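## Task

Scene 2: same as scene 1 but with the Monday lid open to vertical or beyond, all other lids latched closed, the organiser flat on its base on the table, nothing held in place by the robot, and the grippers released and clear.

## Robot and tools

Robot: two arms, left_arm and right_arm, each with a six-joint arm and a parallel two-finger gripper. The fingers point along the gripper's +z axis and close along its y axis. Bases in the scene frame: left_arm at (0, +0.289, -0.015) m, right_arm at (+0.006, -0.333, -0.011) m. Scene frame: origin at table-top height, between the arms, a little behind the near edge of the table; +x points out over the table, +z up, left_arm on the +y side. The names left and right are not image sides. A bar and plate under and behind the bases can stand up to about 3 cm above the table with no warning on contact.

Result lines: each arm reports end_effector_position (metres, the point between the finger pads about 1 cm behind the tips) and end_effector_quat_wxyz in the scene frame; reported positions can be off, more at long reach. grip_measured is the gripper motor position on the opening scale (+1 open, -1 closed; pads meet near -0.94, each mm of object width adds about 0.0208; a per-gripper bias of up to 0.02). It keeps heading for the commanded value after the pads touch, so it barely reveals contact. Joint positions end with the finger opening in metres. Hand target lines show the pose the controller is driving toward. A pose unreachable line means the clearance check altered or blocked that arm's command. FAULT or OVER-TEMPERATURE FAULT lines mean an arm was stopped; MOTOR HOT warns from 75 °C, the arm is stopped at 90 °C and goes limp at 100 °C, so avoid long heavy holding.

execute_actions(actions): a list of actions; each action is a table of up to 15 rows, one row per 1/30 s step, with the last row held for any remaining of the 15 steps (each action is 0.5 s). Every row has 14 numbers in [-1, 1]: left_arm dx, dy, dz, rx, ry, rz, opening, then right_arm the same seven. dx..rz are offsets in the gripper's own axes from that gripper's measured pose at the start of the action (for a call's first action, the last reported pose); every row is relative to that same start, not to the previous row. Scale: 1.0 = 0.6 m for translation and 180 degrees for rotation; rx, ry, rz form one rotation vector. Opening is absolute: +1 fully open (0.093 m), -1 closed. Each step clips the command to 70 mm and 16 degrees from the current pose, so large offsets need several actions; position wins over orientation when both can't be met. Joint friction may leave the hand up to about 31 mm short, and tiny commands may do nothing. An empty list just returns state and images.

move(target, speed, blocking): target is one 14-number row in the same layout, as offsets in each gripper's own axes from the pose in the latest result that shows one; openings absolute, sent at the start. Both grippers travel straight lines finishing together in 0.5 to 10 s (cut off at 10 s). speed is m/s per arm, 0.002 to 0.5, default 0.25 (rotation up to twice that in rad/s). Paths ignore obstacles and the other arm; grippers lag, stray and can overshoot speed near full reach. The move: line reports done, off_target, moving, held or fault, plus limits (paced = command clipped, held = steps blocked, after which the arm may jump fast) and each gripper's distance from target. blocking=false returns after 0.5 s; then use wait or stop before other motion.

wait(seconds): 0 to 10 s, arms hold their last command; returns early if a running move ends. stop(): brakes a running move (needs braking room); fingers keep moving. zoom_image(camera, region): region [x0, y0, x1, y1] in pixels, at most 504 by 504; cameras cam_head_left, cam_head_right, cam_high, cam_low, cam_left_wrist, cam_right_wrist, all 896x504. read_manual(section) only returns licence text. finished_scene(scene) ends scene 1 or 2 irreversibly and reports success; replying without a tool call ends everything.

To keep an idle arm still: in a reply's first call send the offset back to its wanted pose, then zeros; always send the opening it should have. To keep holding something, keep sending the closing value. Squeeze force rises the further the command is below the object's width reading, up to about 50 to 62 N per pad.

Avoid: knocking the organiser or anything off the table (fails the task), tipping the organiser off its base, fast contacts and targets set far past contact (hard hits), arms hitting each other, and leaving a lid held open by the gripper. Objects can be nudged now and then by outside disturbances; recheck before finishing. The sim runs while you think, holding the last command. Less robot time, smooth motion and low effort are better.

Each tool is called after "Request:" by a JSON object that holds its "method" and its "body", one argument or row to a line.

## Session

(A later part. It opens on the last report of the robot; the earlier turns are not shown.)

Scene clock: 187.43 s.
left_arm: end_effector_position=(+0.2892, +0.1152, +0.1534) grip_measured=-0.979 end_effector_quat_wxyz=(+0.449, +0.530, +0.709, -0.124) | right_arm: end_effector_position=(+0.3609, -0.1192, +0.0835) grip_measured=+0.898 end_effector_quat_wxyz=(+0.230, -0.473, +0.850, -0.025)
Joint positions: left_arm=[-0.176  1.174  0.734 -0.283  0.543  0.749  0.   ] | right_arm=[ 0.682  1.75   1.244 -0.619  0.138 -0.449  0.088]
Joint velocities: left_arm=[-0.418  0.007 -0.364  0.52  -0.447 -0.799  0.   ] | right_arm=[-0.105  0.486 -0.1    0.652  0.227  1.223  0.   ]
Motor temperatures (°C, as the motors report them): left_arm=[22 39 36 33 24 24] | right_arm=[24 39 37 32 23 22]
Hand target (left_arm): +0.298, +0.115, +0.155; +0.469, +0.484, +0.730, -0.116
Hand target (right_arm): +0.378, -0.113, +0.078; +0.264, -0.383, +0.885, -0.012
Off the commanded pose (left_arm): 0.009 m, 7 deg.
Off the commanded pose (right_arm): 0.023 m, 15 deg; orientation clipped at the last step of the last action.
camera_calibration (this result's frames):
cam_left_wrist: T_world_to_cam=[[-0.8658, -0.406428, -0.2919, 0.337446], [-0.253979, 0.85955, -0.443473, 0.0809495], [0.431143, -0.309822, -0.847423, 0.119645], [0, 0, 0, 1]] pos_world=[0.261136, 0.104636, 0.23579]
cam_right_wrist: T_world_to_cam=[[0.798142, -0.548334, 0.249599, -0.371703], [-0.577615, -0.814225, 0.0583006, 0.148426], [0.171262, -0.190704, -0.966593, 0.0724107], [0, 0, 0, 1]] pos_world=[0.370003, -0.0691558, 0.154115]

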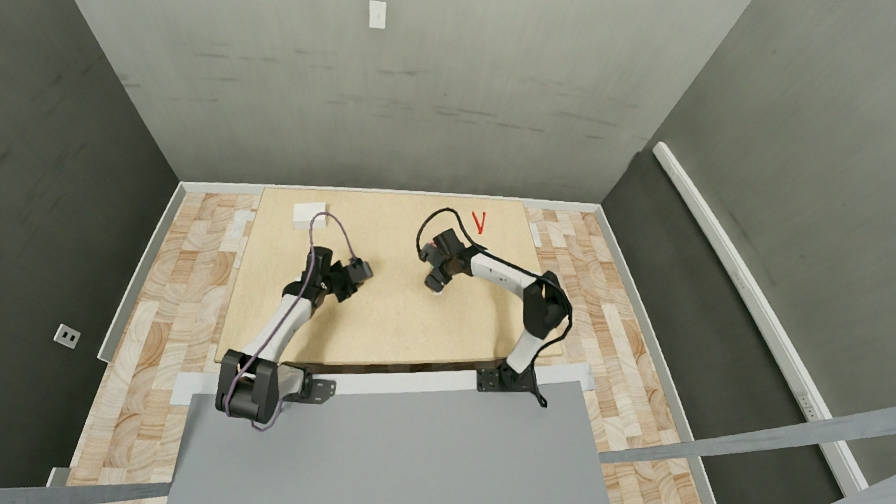

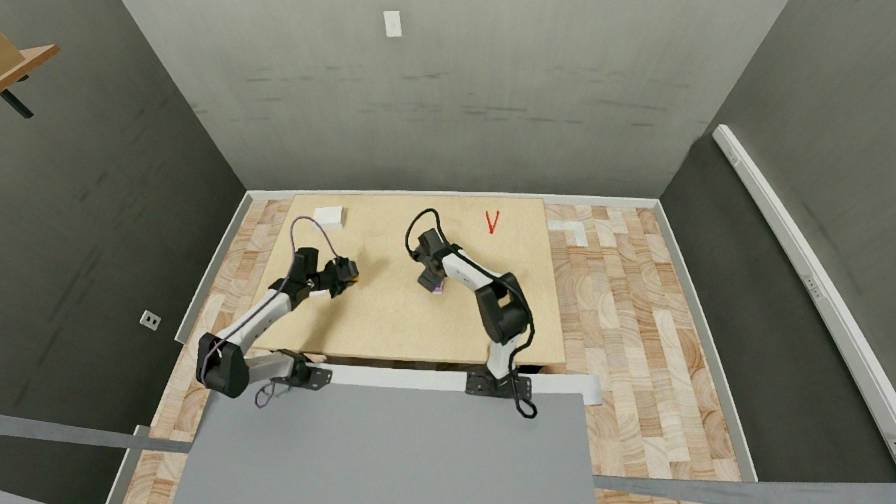

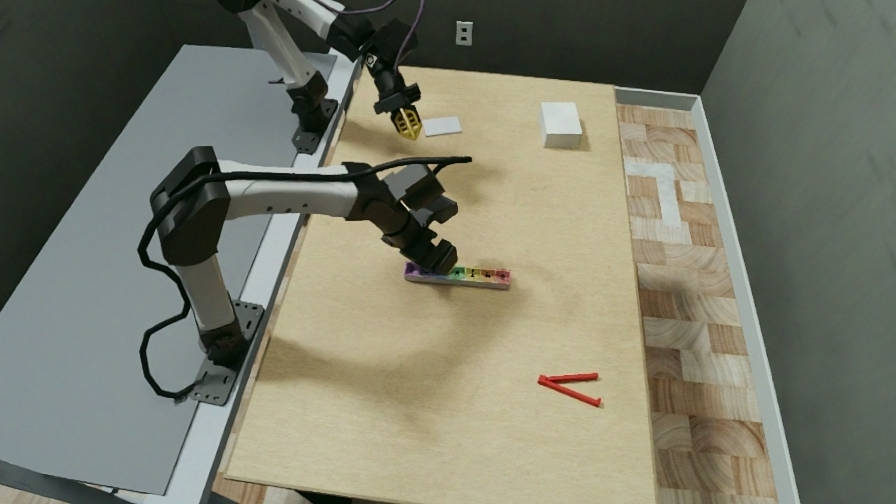

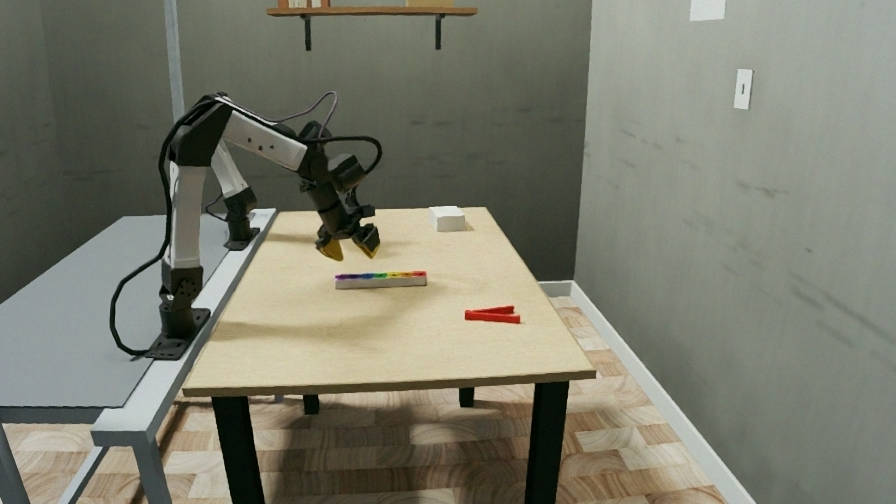

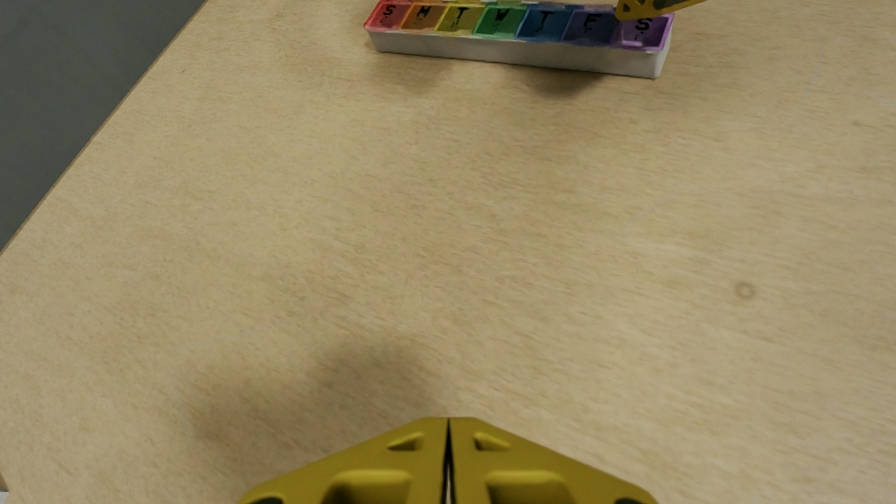

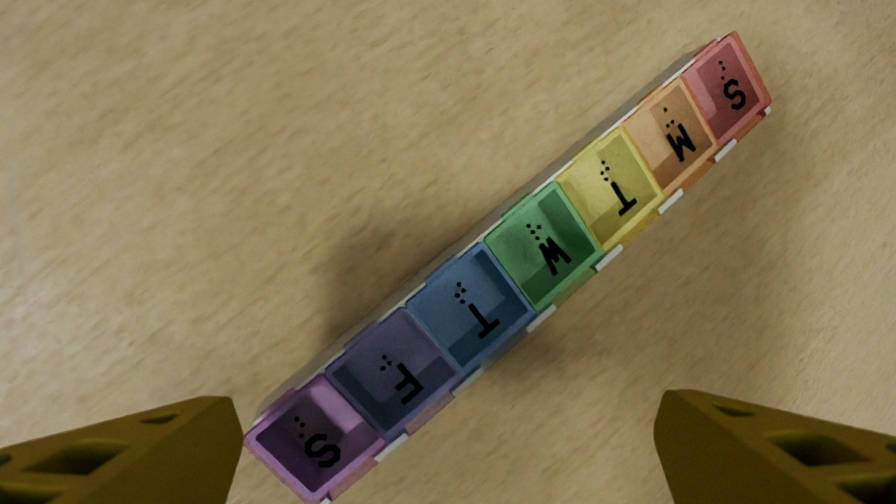

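Request:
{"method": "execute_actions", "body": {
  "actions": []
}}

Scene clock: 188.20 s.
left_arm: end_effector_position=(+0.3011, +0.1146, +0.1588) grip_measured=-0.979 end_effector_quat_wxyz=(+0.469, +0.487, +0.727, -0.117) | right_arm: end_effector_position=(+0.3766, -0.1135, +0.0794) grip_measured=+0.898 end_effector_quat_wxyz=(+0.258, -0.387, +0.885, -0.011)
Joint positions: left_arm=[-0.195  1.174  0.717 -0.192  0.482  0.634  0.   ] | right_arm=[ 0.679  1.778  1.235 -0.527  0.159 -0.272  0.088]
Joint velocities: left_arm=[ 0.017 -0.022 -0.007 -0.022  0.022  0.007  0.   ] | right_arm=[-0.017 -0.002 -0.012  0.007  0.007  0.095 -0.   ]
Motor temperatures (°C, as the motors report them): left_arm=[22 39 36 33 24 24] | right_arm=[24 39 37 32 23 22]
Hand target (left_arm): +0.298, +0.115, +0.156; +0.469, +0.484, +0.730, -0.116
Hand target (right_arm): +0.378, -0.113, +0.078; +0.264, -0.383, +0.885, -0.012
Off the commanded pose (left_arm): 0.006 m, 2 deg.
Off the commanded pose (right_arm): 0.006 m, 4 deg; orientation clipped at the last step of the last action.
camera_calibration (this result's frames):
cam_left_wrist: T_world_to_cam=[[-0.822443, -0.496172, -0.278211, 0.344111], [-0.326328, 0.812127, -0.483693, 0.120525], [0.465937, -0.307022, -0.829843, 0.105332], [0, 0, 0, 1]] pos_world=[0.273264, 0.105196, 0.241442]
cam_right_wrist: T_world_to_cam=[[0.686112, -0.697042, 0.208286, -0.351478], [-0.70819, -0.705465, -0.0280384, 0.230792], [0.166483, -0.128269, -0.977666, 0.0765842], [0, 0, 0, 1]] pos_world=[0.391848, -0.0723562, 0.154553]

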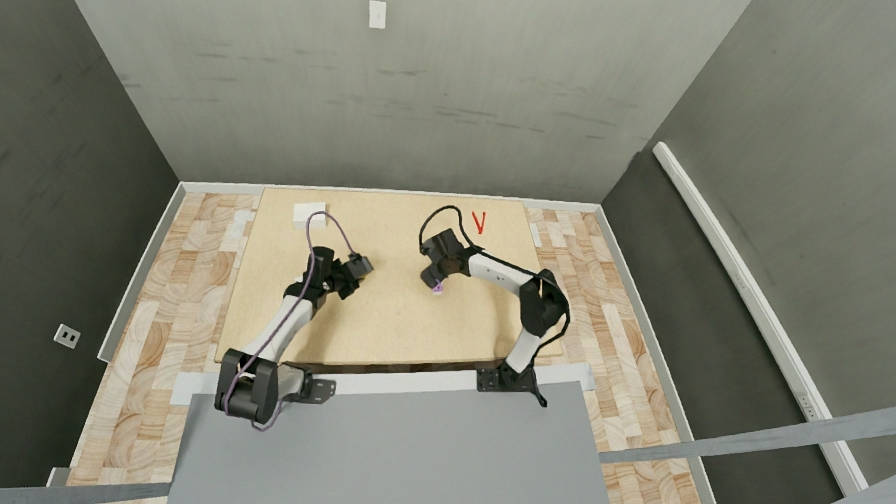

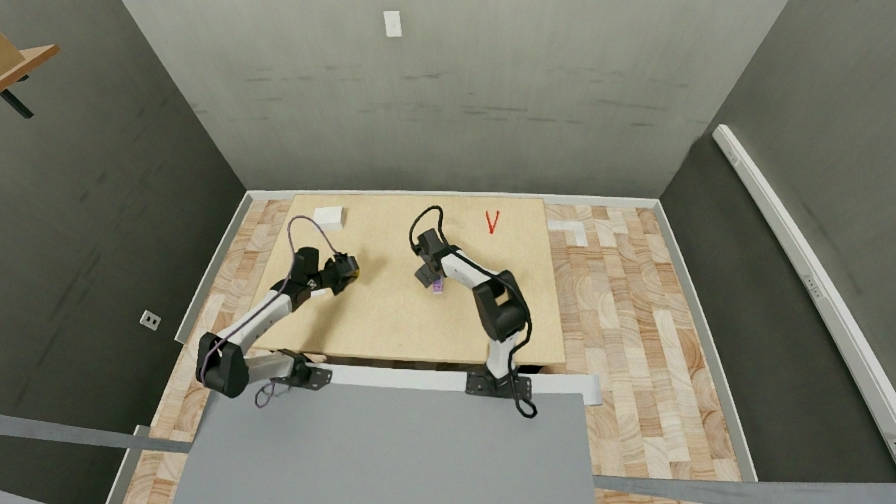

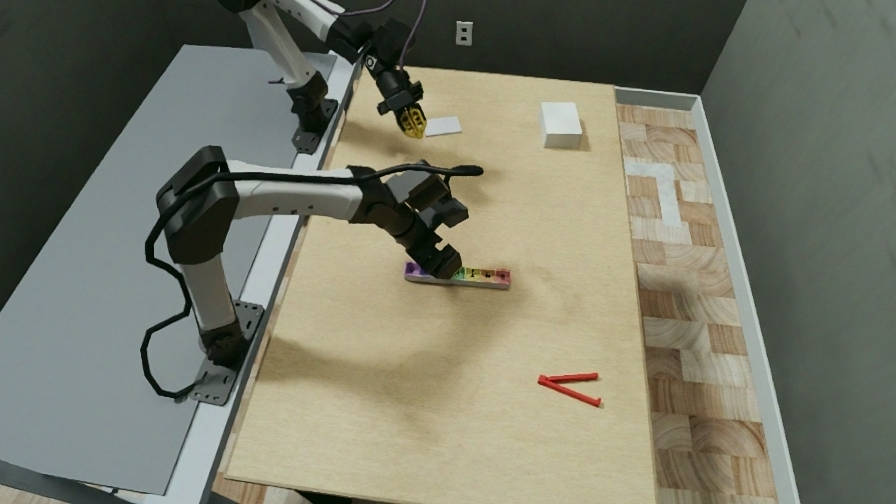

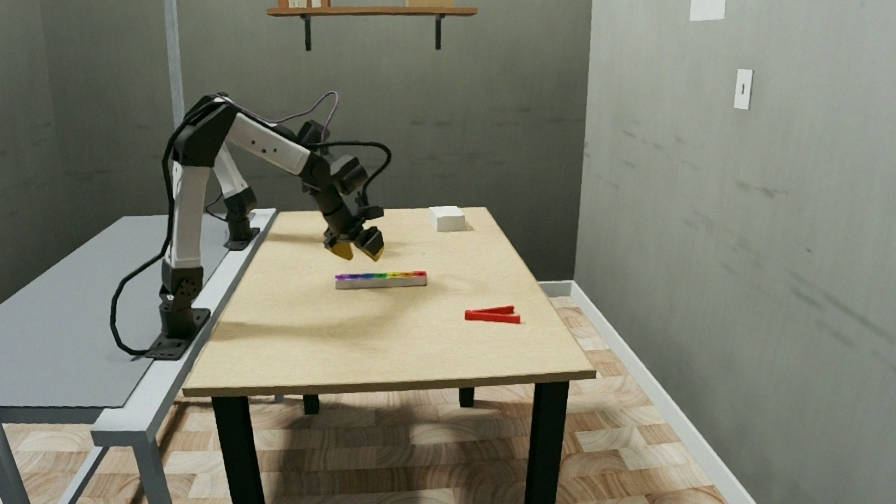

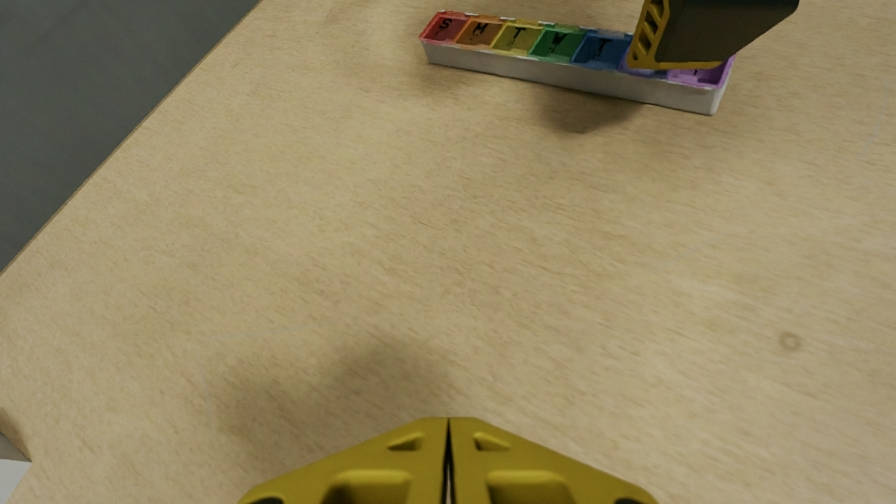

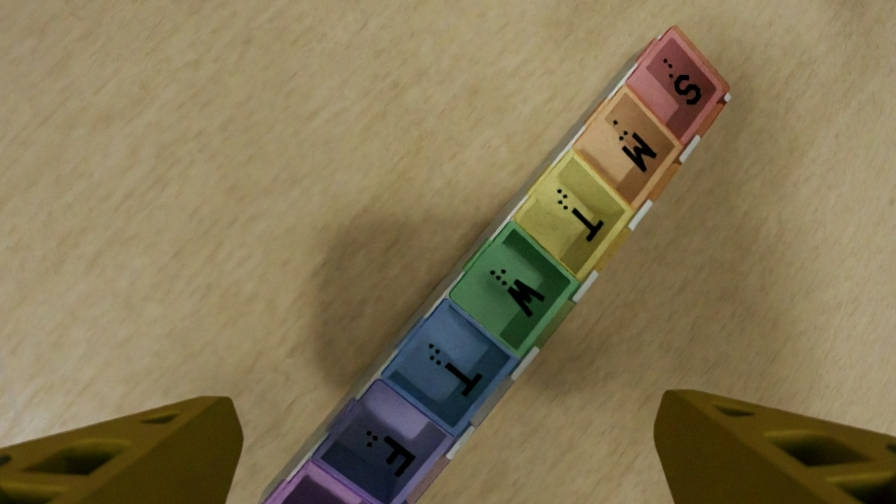

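Request:
{"method": "execute_actions", "body": {
  "actions": [
    [[0.0001,-0.0010,0.0009,-0.0001,0,-0.0007,-1,0.0002,0.0001,0.0010,0.0050,-0.0013,0.0273,0.9],[0.0004,-0.0041,0.0034,-0.0002,0,-0.0027,-1,0.0009,0.0003,0.0038,0.0099,-0.0026,0.0546,0.9],[0.0009,-0.0090,0.0074,-0.0004,0,-0.0060,-1,0.0020,0.0007,0.0085,0.0139,-0.0036,0.0765,0.9],[0.0016,-0.0156,0.0129,-0.0008,0,-0.0105,-1,0.0034,0.0012,0.0147,0.0169,-0.0044,0.0928,0.9],[0.0025,-0.0237,0.0195,-0.0012,0.0001,-0.0159,-1,0.0052,0.0018,0.0223,0.0199,-0.0052,0.1092,0.9],[0.0034,-0.0327,0.0269,-0.0016,0.0001,-0.0219,-1,0.0071,0.0024,0.0308,0.0228,-0.0060,0.1256,0.9],[0.0044,-0.0425,0.0350,-0.0021,0.0001,-0.0284,-1,0.0093,0.0031,0.0400,0.0258,-0.0067,0.1420,0.9],[0.0055,-0.0523,0.0431,-0.0026,0.0002,-0.0350,-1,0.0114,0.0039,0.0493,0.0288,-0.0075,0.1584,0.9],[0.0065,-0.0621,0.0512,-0.0031,0.0002,-0.0415,-1,0.0136,0.0046,0.0585,0.0313,-0.0082,0.1720,0.9],[0.0074,-0.0711,0.0586,-0.0035,0.0002,-0.0476,-1,0.0155,0.0053,0.0670,0.0333,-0.0087,0.1829,0.9],[0.0083,-0.0792,0.0652,-0.0039,0.0003,-0.0529,-1,0.0173,0.0058,0.0746,0.0348,-0.0091,0.1911,0.9],[0.0090,-0.0858,0.0707,-0.0043,0.0003,-0.0574,-1,0.0187,0.0063,0.0808,0.0359,-0.0094,0.1977,0.8],[0.0095,-0.0907,0.0747,-0.0045,0.0003,-0.0607,-1,0.0198,0.0067,0.0855,0.0367,-0.0096,0.2021,0.7],[0.0098,-0.0938,0.0772,-0.0046,0.0003,-0.0627,-1,0.0205,0.0069,0.0883,0.0372,-0.0097,0.2048,0.6],[0.0099,-0.0948,0.0781,-0.0047,0.0003,-0.0634,-1,0.0207,0.0070,0.0893,0.0372,-0.0097,0.2048,0.5]]
  ]
}}

Scene clock: 239.73 s.
left_arm: end_effector_position=(+0.2724, +0.0604, +0.1245) grip_measured=-0.979 end_effector_quat_wxyz=(+0.449, +0.457, +0.750, -0.166) | right_arm: end_effector_position=(+0.3855, -0.1155, +0.0327) grip_measured=+0.557 end_effector_quat_wxyz=(+0.261, -0.129, +0.957, +0.019)
Joint positions: left_arm=[-0.439  1.209  0.601 -0.004  0.336  0.371  0.   ] | right_arm=[ 0.692  1.883  1.168 -0.374  0.246  0.278  0.072]
Joint velocities: left_arm=[-0.369  0.261 -0.217  0.403 -0.388 -0.593  0.   ] | right_arm=[ 0.032  0.33  -0.095  0.256  0.125  0.74  -0.113]
Motor temperatures (°C, as the motors report them): left_arm=[22 37 36 36 24 24] | right_arm=[24 44 37 33 23 22]
Hand target (left_arm): +0.280, +0.061, +0.114; +0.453, +0.414, +0.773, -0.162
Hand target (right_arm): +0.390, -0.110, +0.027; +0.279, -0.076, +0.957, +0.028
Off the commanded pose (left_arm): 0.014 m, 6 deg.
Off the commanded pose (right_arm): 0.011 m, 7 deg.
camera_calibration (this result's frames):
cam_left_wrist: T_world_to_cam=[[-0.837203, -0.524882, -0.15359, 0.274282], [-0.390075, 0.769951, -0.504992, 0.161168], [0.383318, -0.362869, -0.849349, 0.101905], [0, 0, 0, 1]] pos_world=[0.253436, 0.0568523, 0.210069]
cam_right_wrist: T_world_to_cam=[[0.263037, -0.964573, 0.0202696, -0.210874], [-0.96128, -0.263813, -0.0796399, 0.384661], [0.0821659, 0.00146352, -0.996618, 0.0773171], [0, 0, 0, 1]] pos_world=[0.418882, -0.102038, 0.111964]

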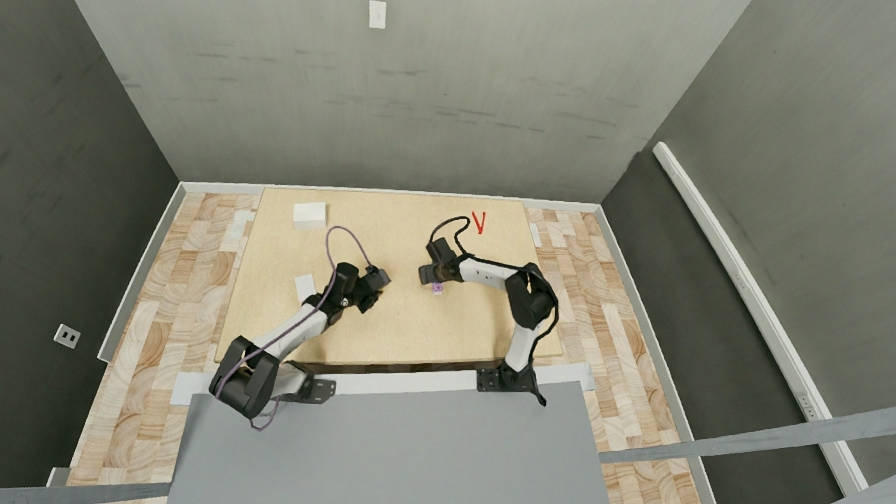

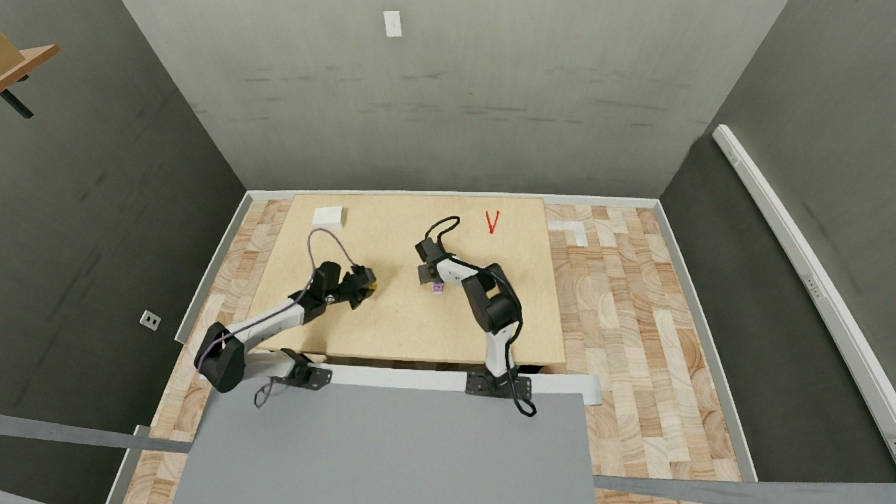

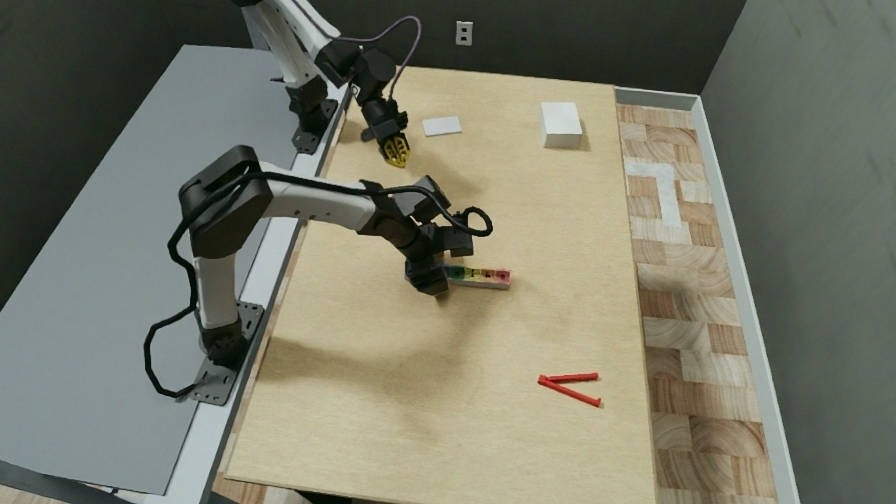

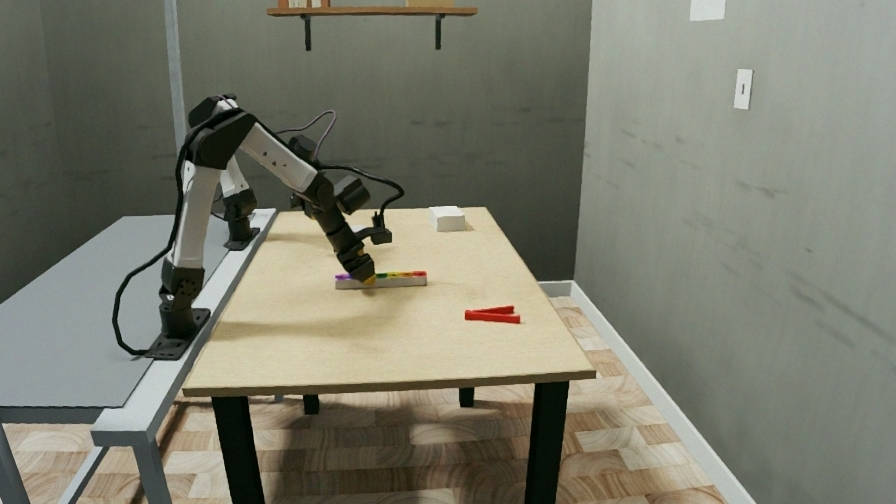

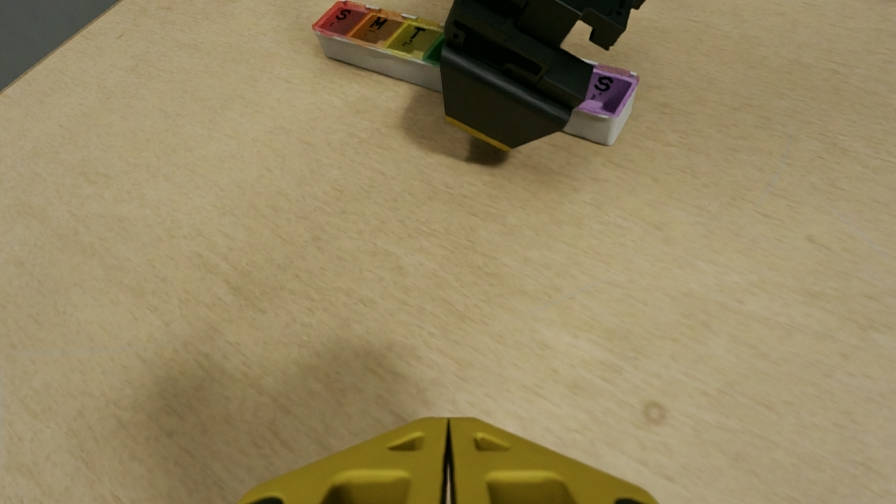

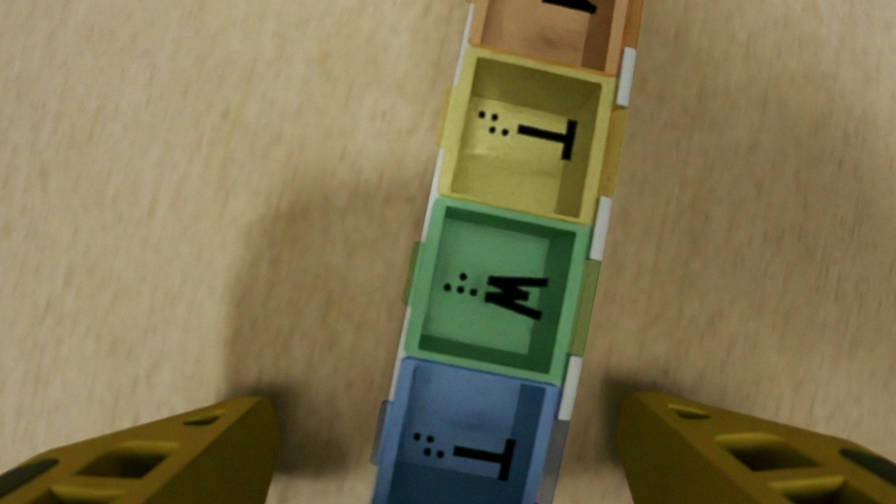

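Request:
{"method": "execute_actions", "body": {
  "actions": []
}}

Scene clock: 241.10 s.
left_arm: end_effector_position=(+0.2827, +0.0593, +0.1275) grip_measured=-0.979 end_effector_quat_wxyz=(+0.467, +0.416, +0.763, -0.164) | right_arm: end_effector_position=(+0.3923, -0.1144, +0.0291) grip_measured=+0.502 end_effector_quat_wxyz=(+0.274, -0.074, +0.958, +0.028)
Joint positions: left_arm=[-0.455  1.225  0.589  0.073  0.274  0.281  0.   ] | right_arm=[ 0.693  1.901  1.162 -0.325  0.269  0.383  0.069]
Joint velocities: left_arm=[ 0.002 -0.017  0.002 -0.066 -0.007  0.007  0.   ] | right_arm=[-0.017  0.002 -0.007  0.051  0.007 -0.007  0.   ]
Motor temperatures (°C, as the motors report them): left_arm=[22 37 36 37 24 24] | right_arm=[24 44 37 33 23 22]
Hand target (left_arm): +0.280, +0.061, +0.114; +0.453, +0.414, +0.773, -0.162
Hand target (right_arm): +0.390, -0.110, +0.027; +0.279, -0.076, +0.957, +0.028
Off the commanded pose (left_arm): 0.015 m, 2 deg.
Off the commanded pose (right_arm): 0.006 m, 1 deg.
camera_calibration (this result's frames):
cam_left_wrist: T_world_to_cam=[[-0.790933, -0.598129, -0.129101, 0.270936], [-0.449878, 0.711425, -0.539893, 0.192361], [0.414772, -0.368939, -0.831774, 0.0893307], [0, 0, 0, 1]] pos_world=[0.263779, 0.0581622, 0.213135]
cam_right_wrist: T_world_to_cam=[[0.164379, -0.986096, -0.0243767, -0.174041], [-0.980846, -0.160786, -0.109947, 0.411561], [0.104499, 0.0419829, -0.993638, 0.068886], [0, 0, 0, 1]] pos_world=[0.425088, -0.10834, 0.109455]

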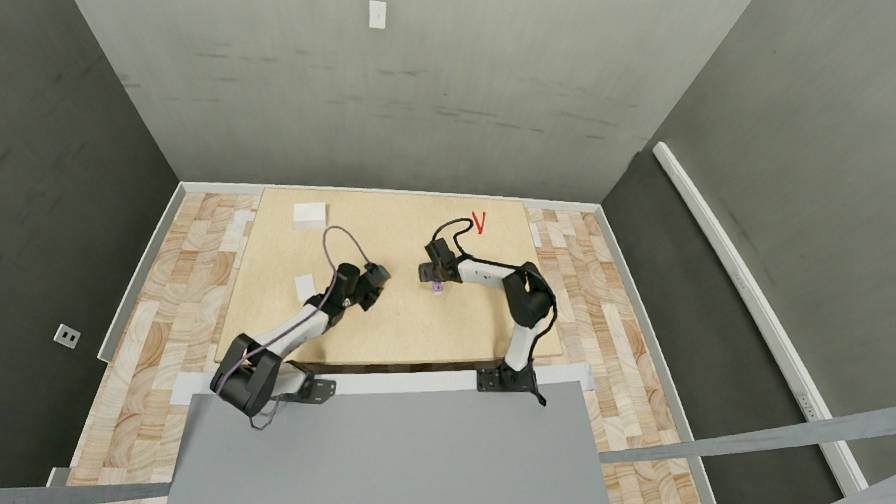

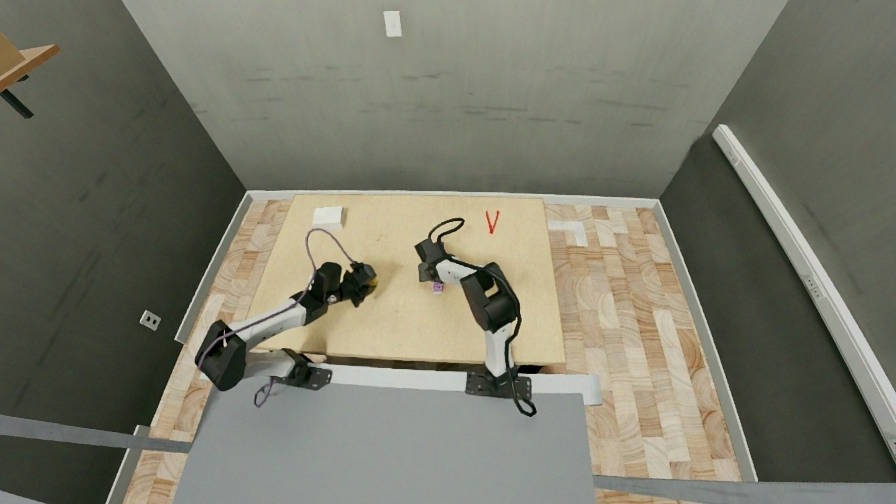

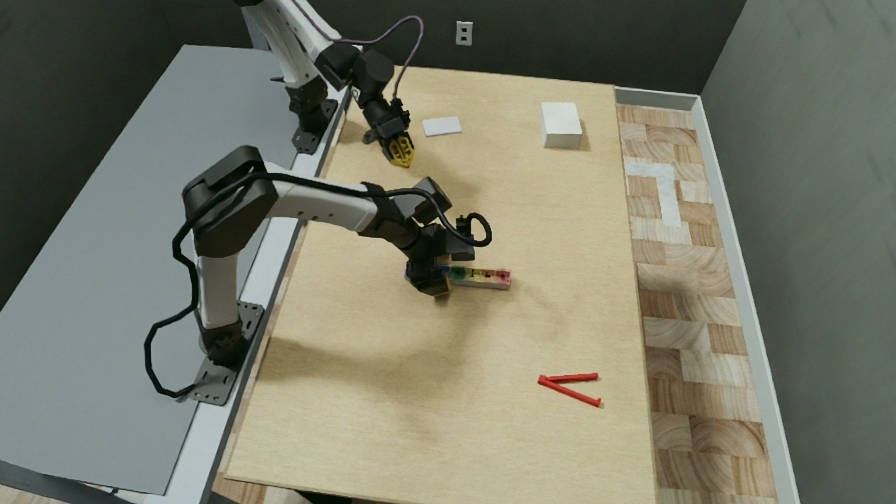

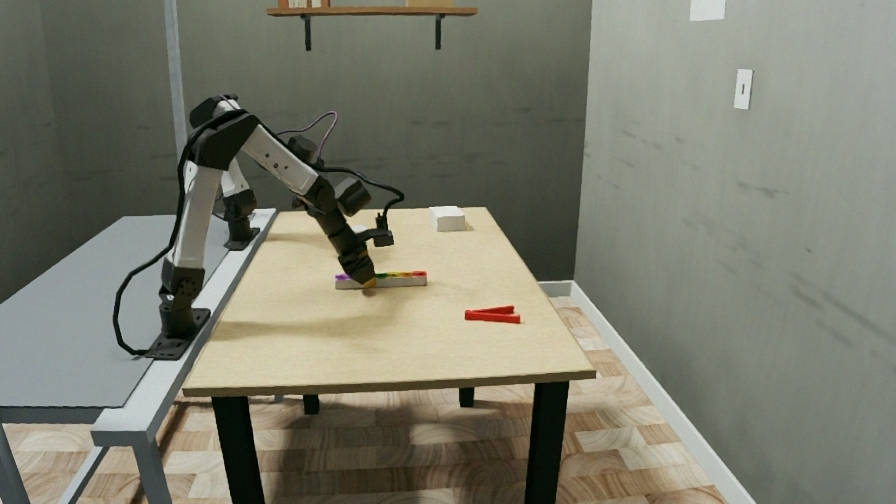

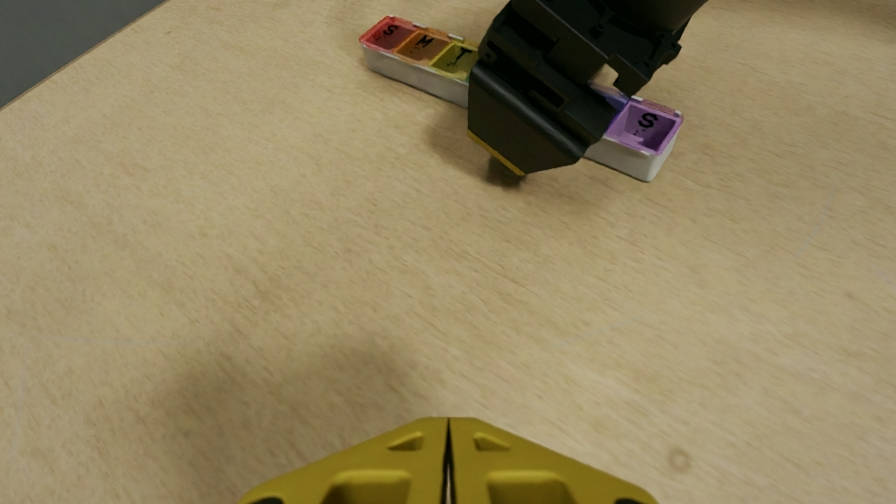

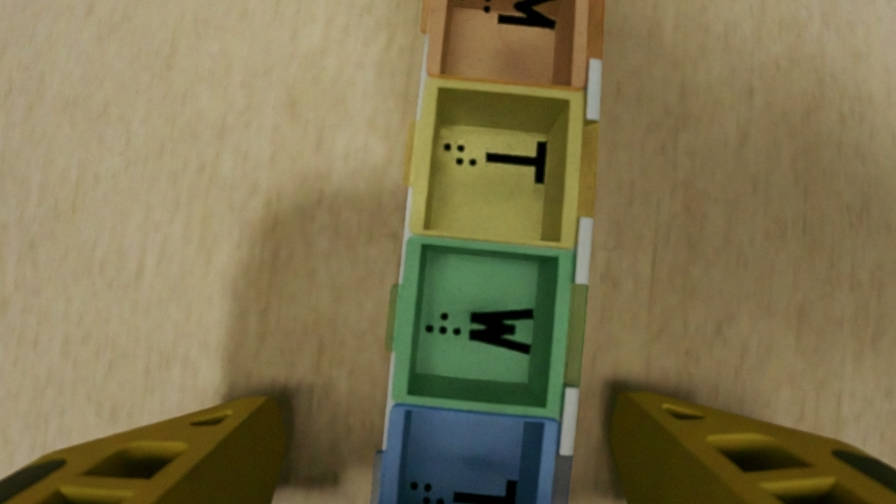

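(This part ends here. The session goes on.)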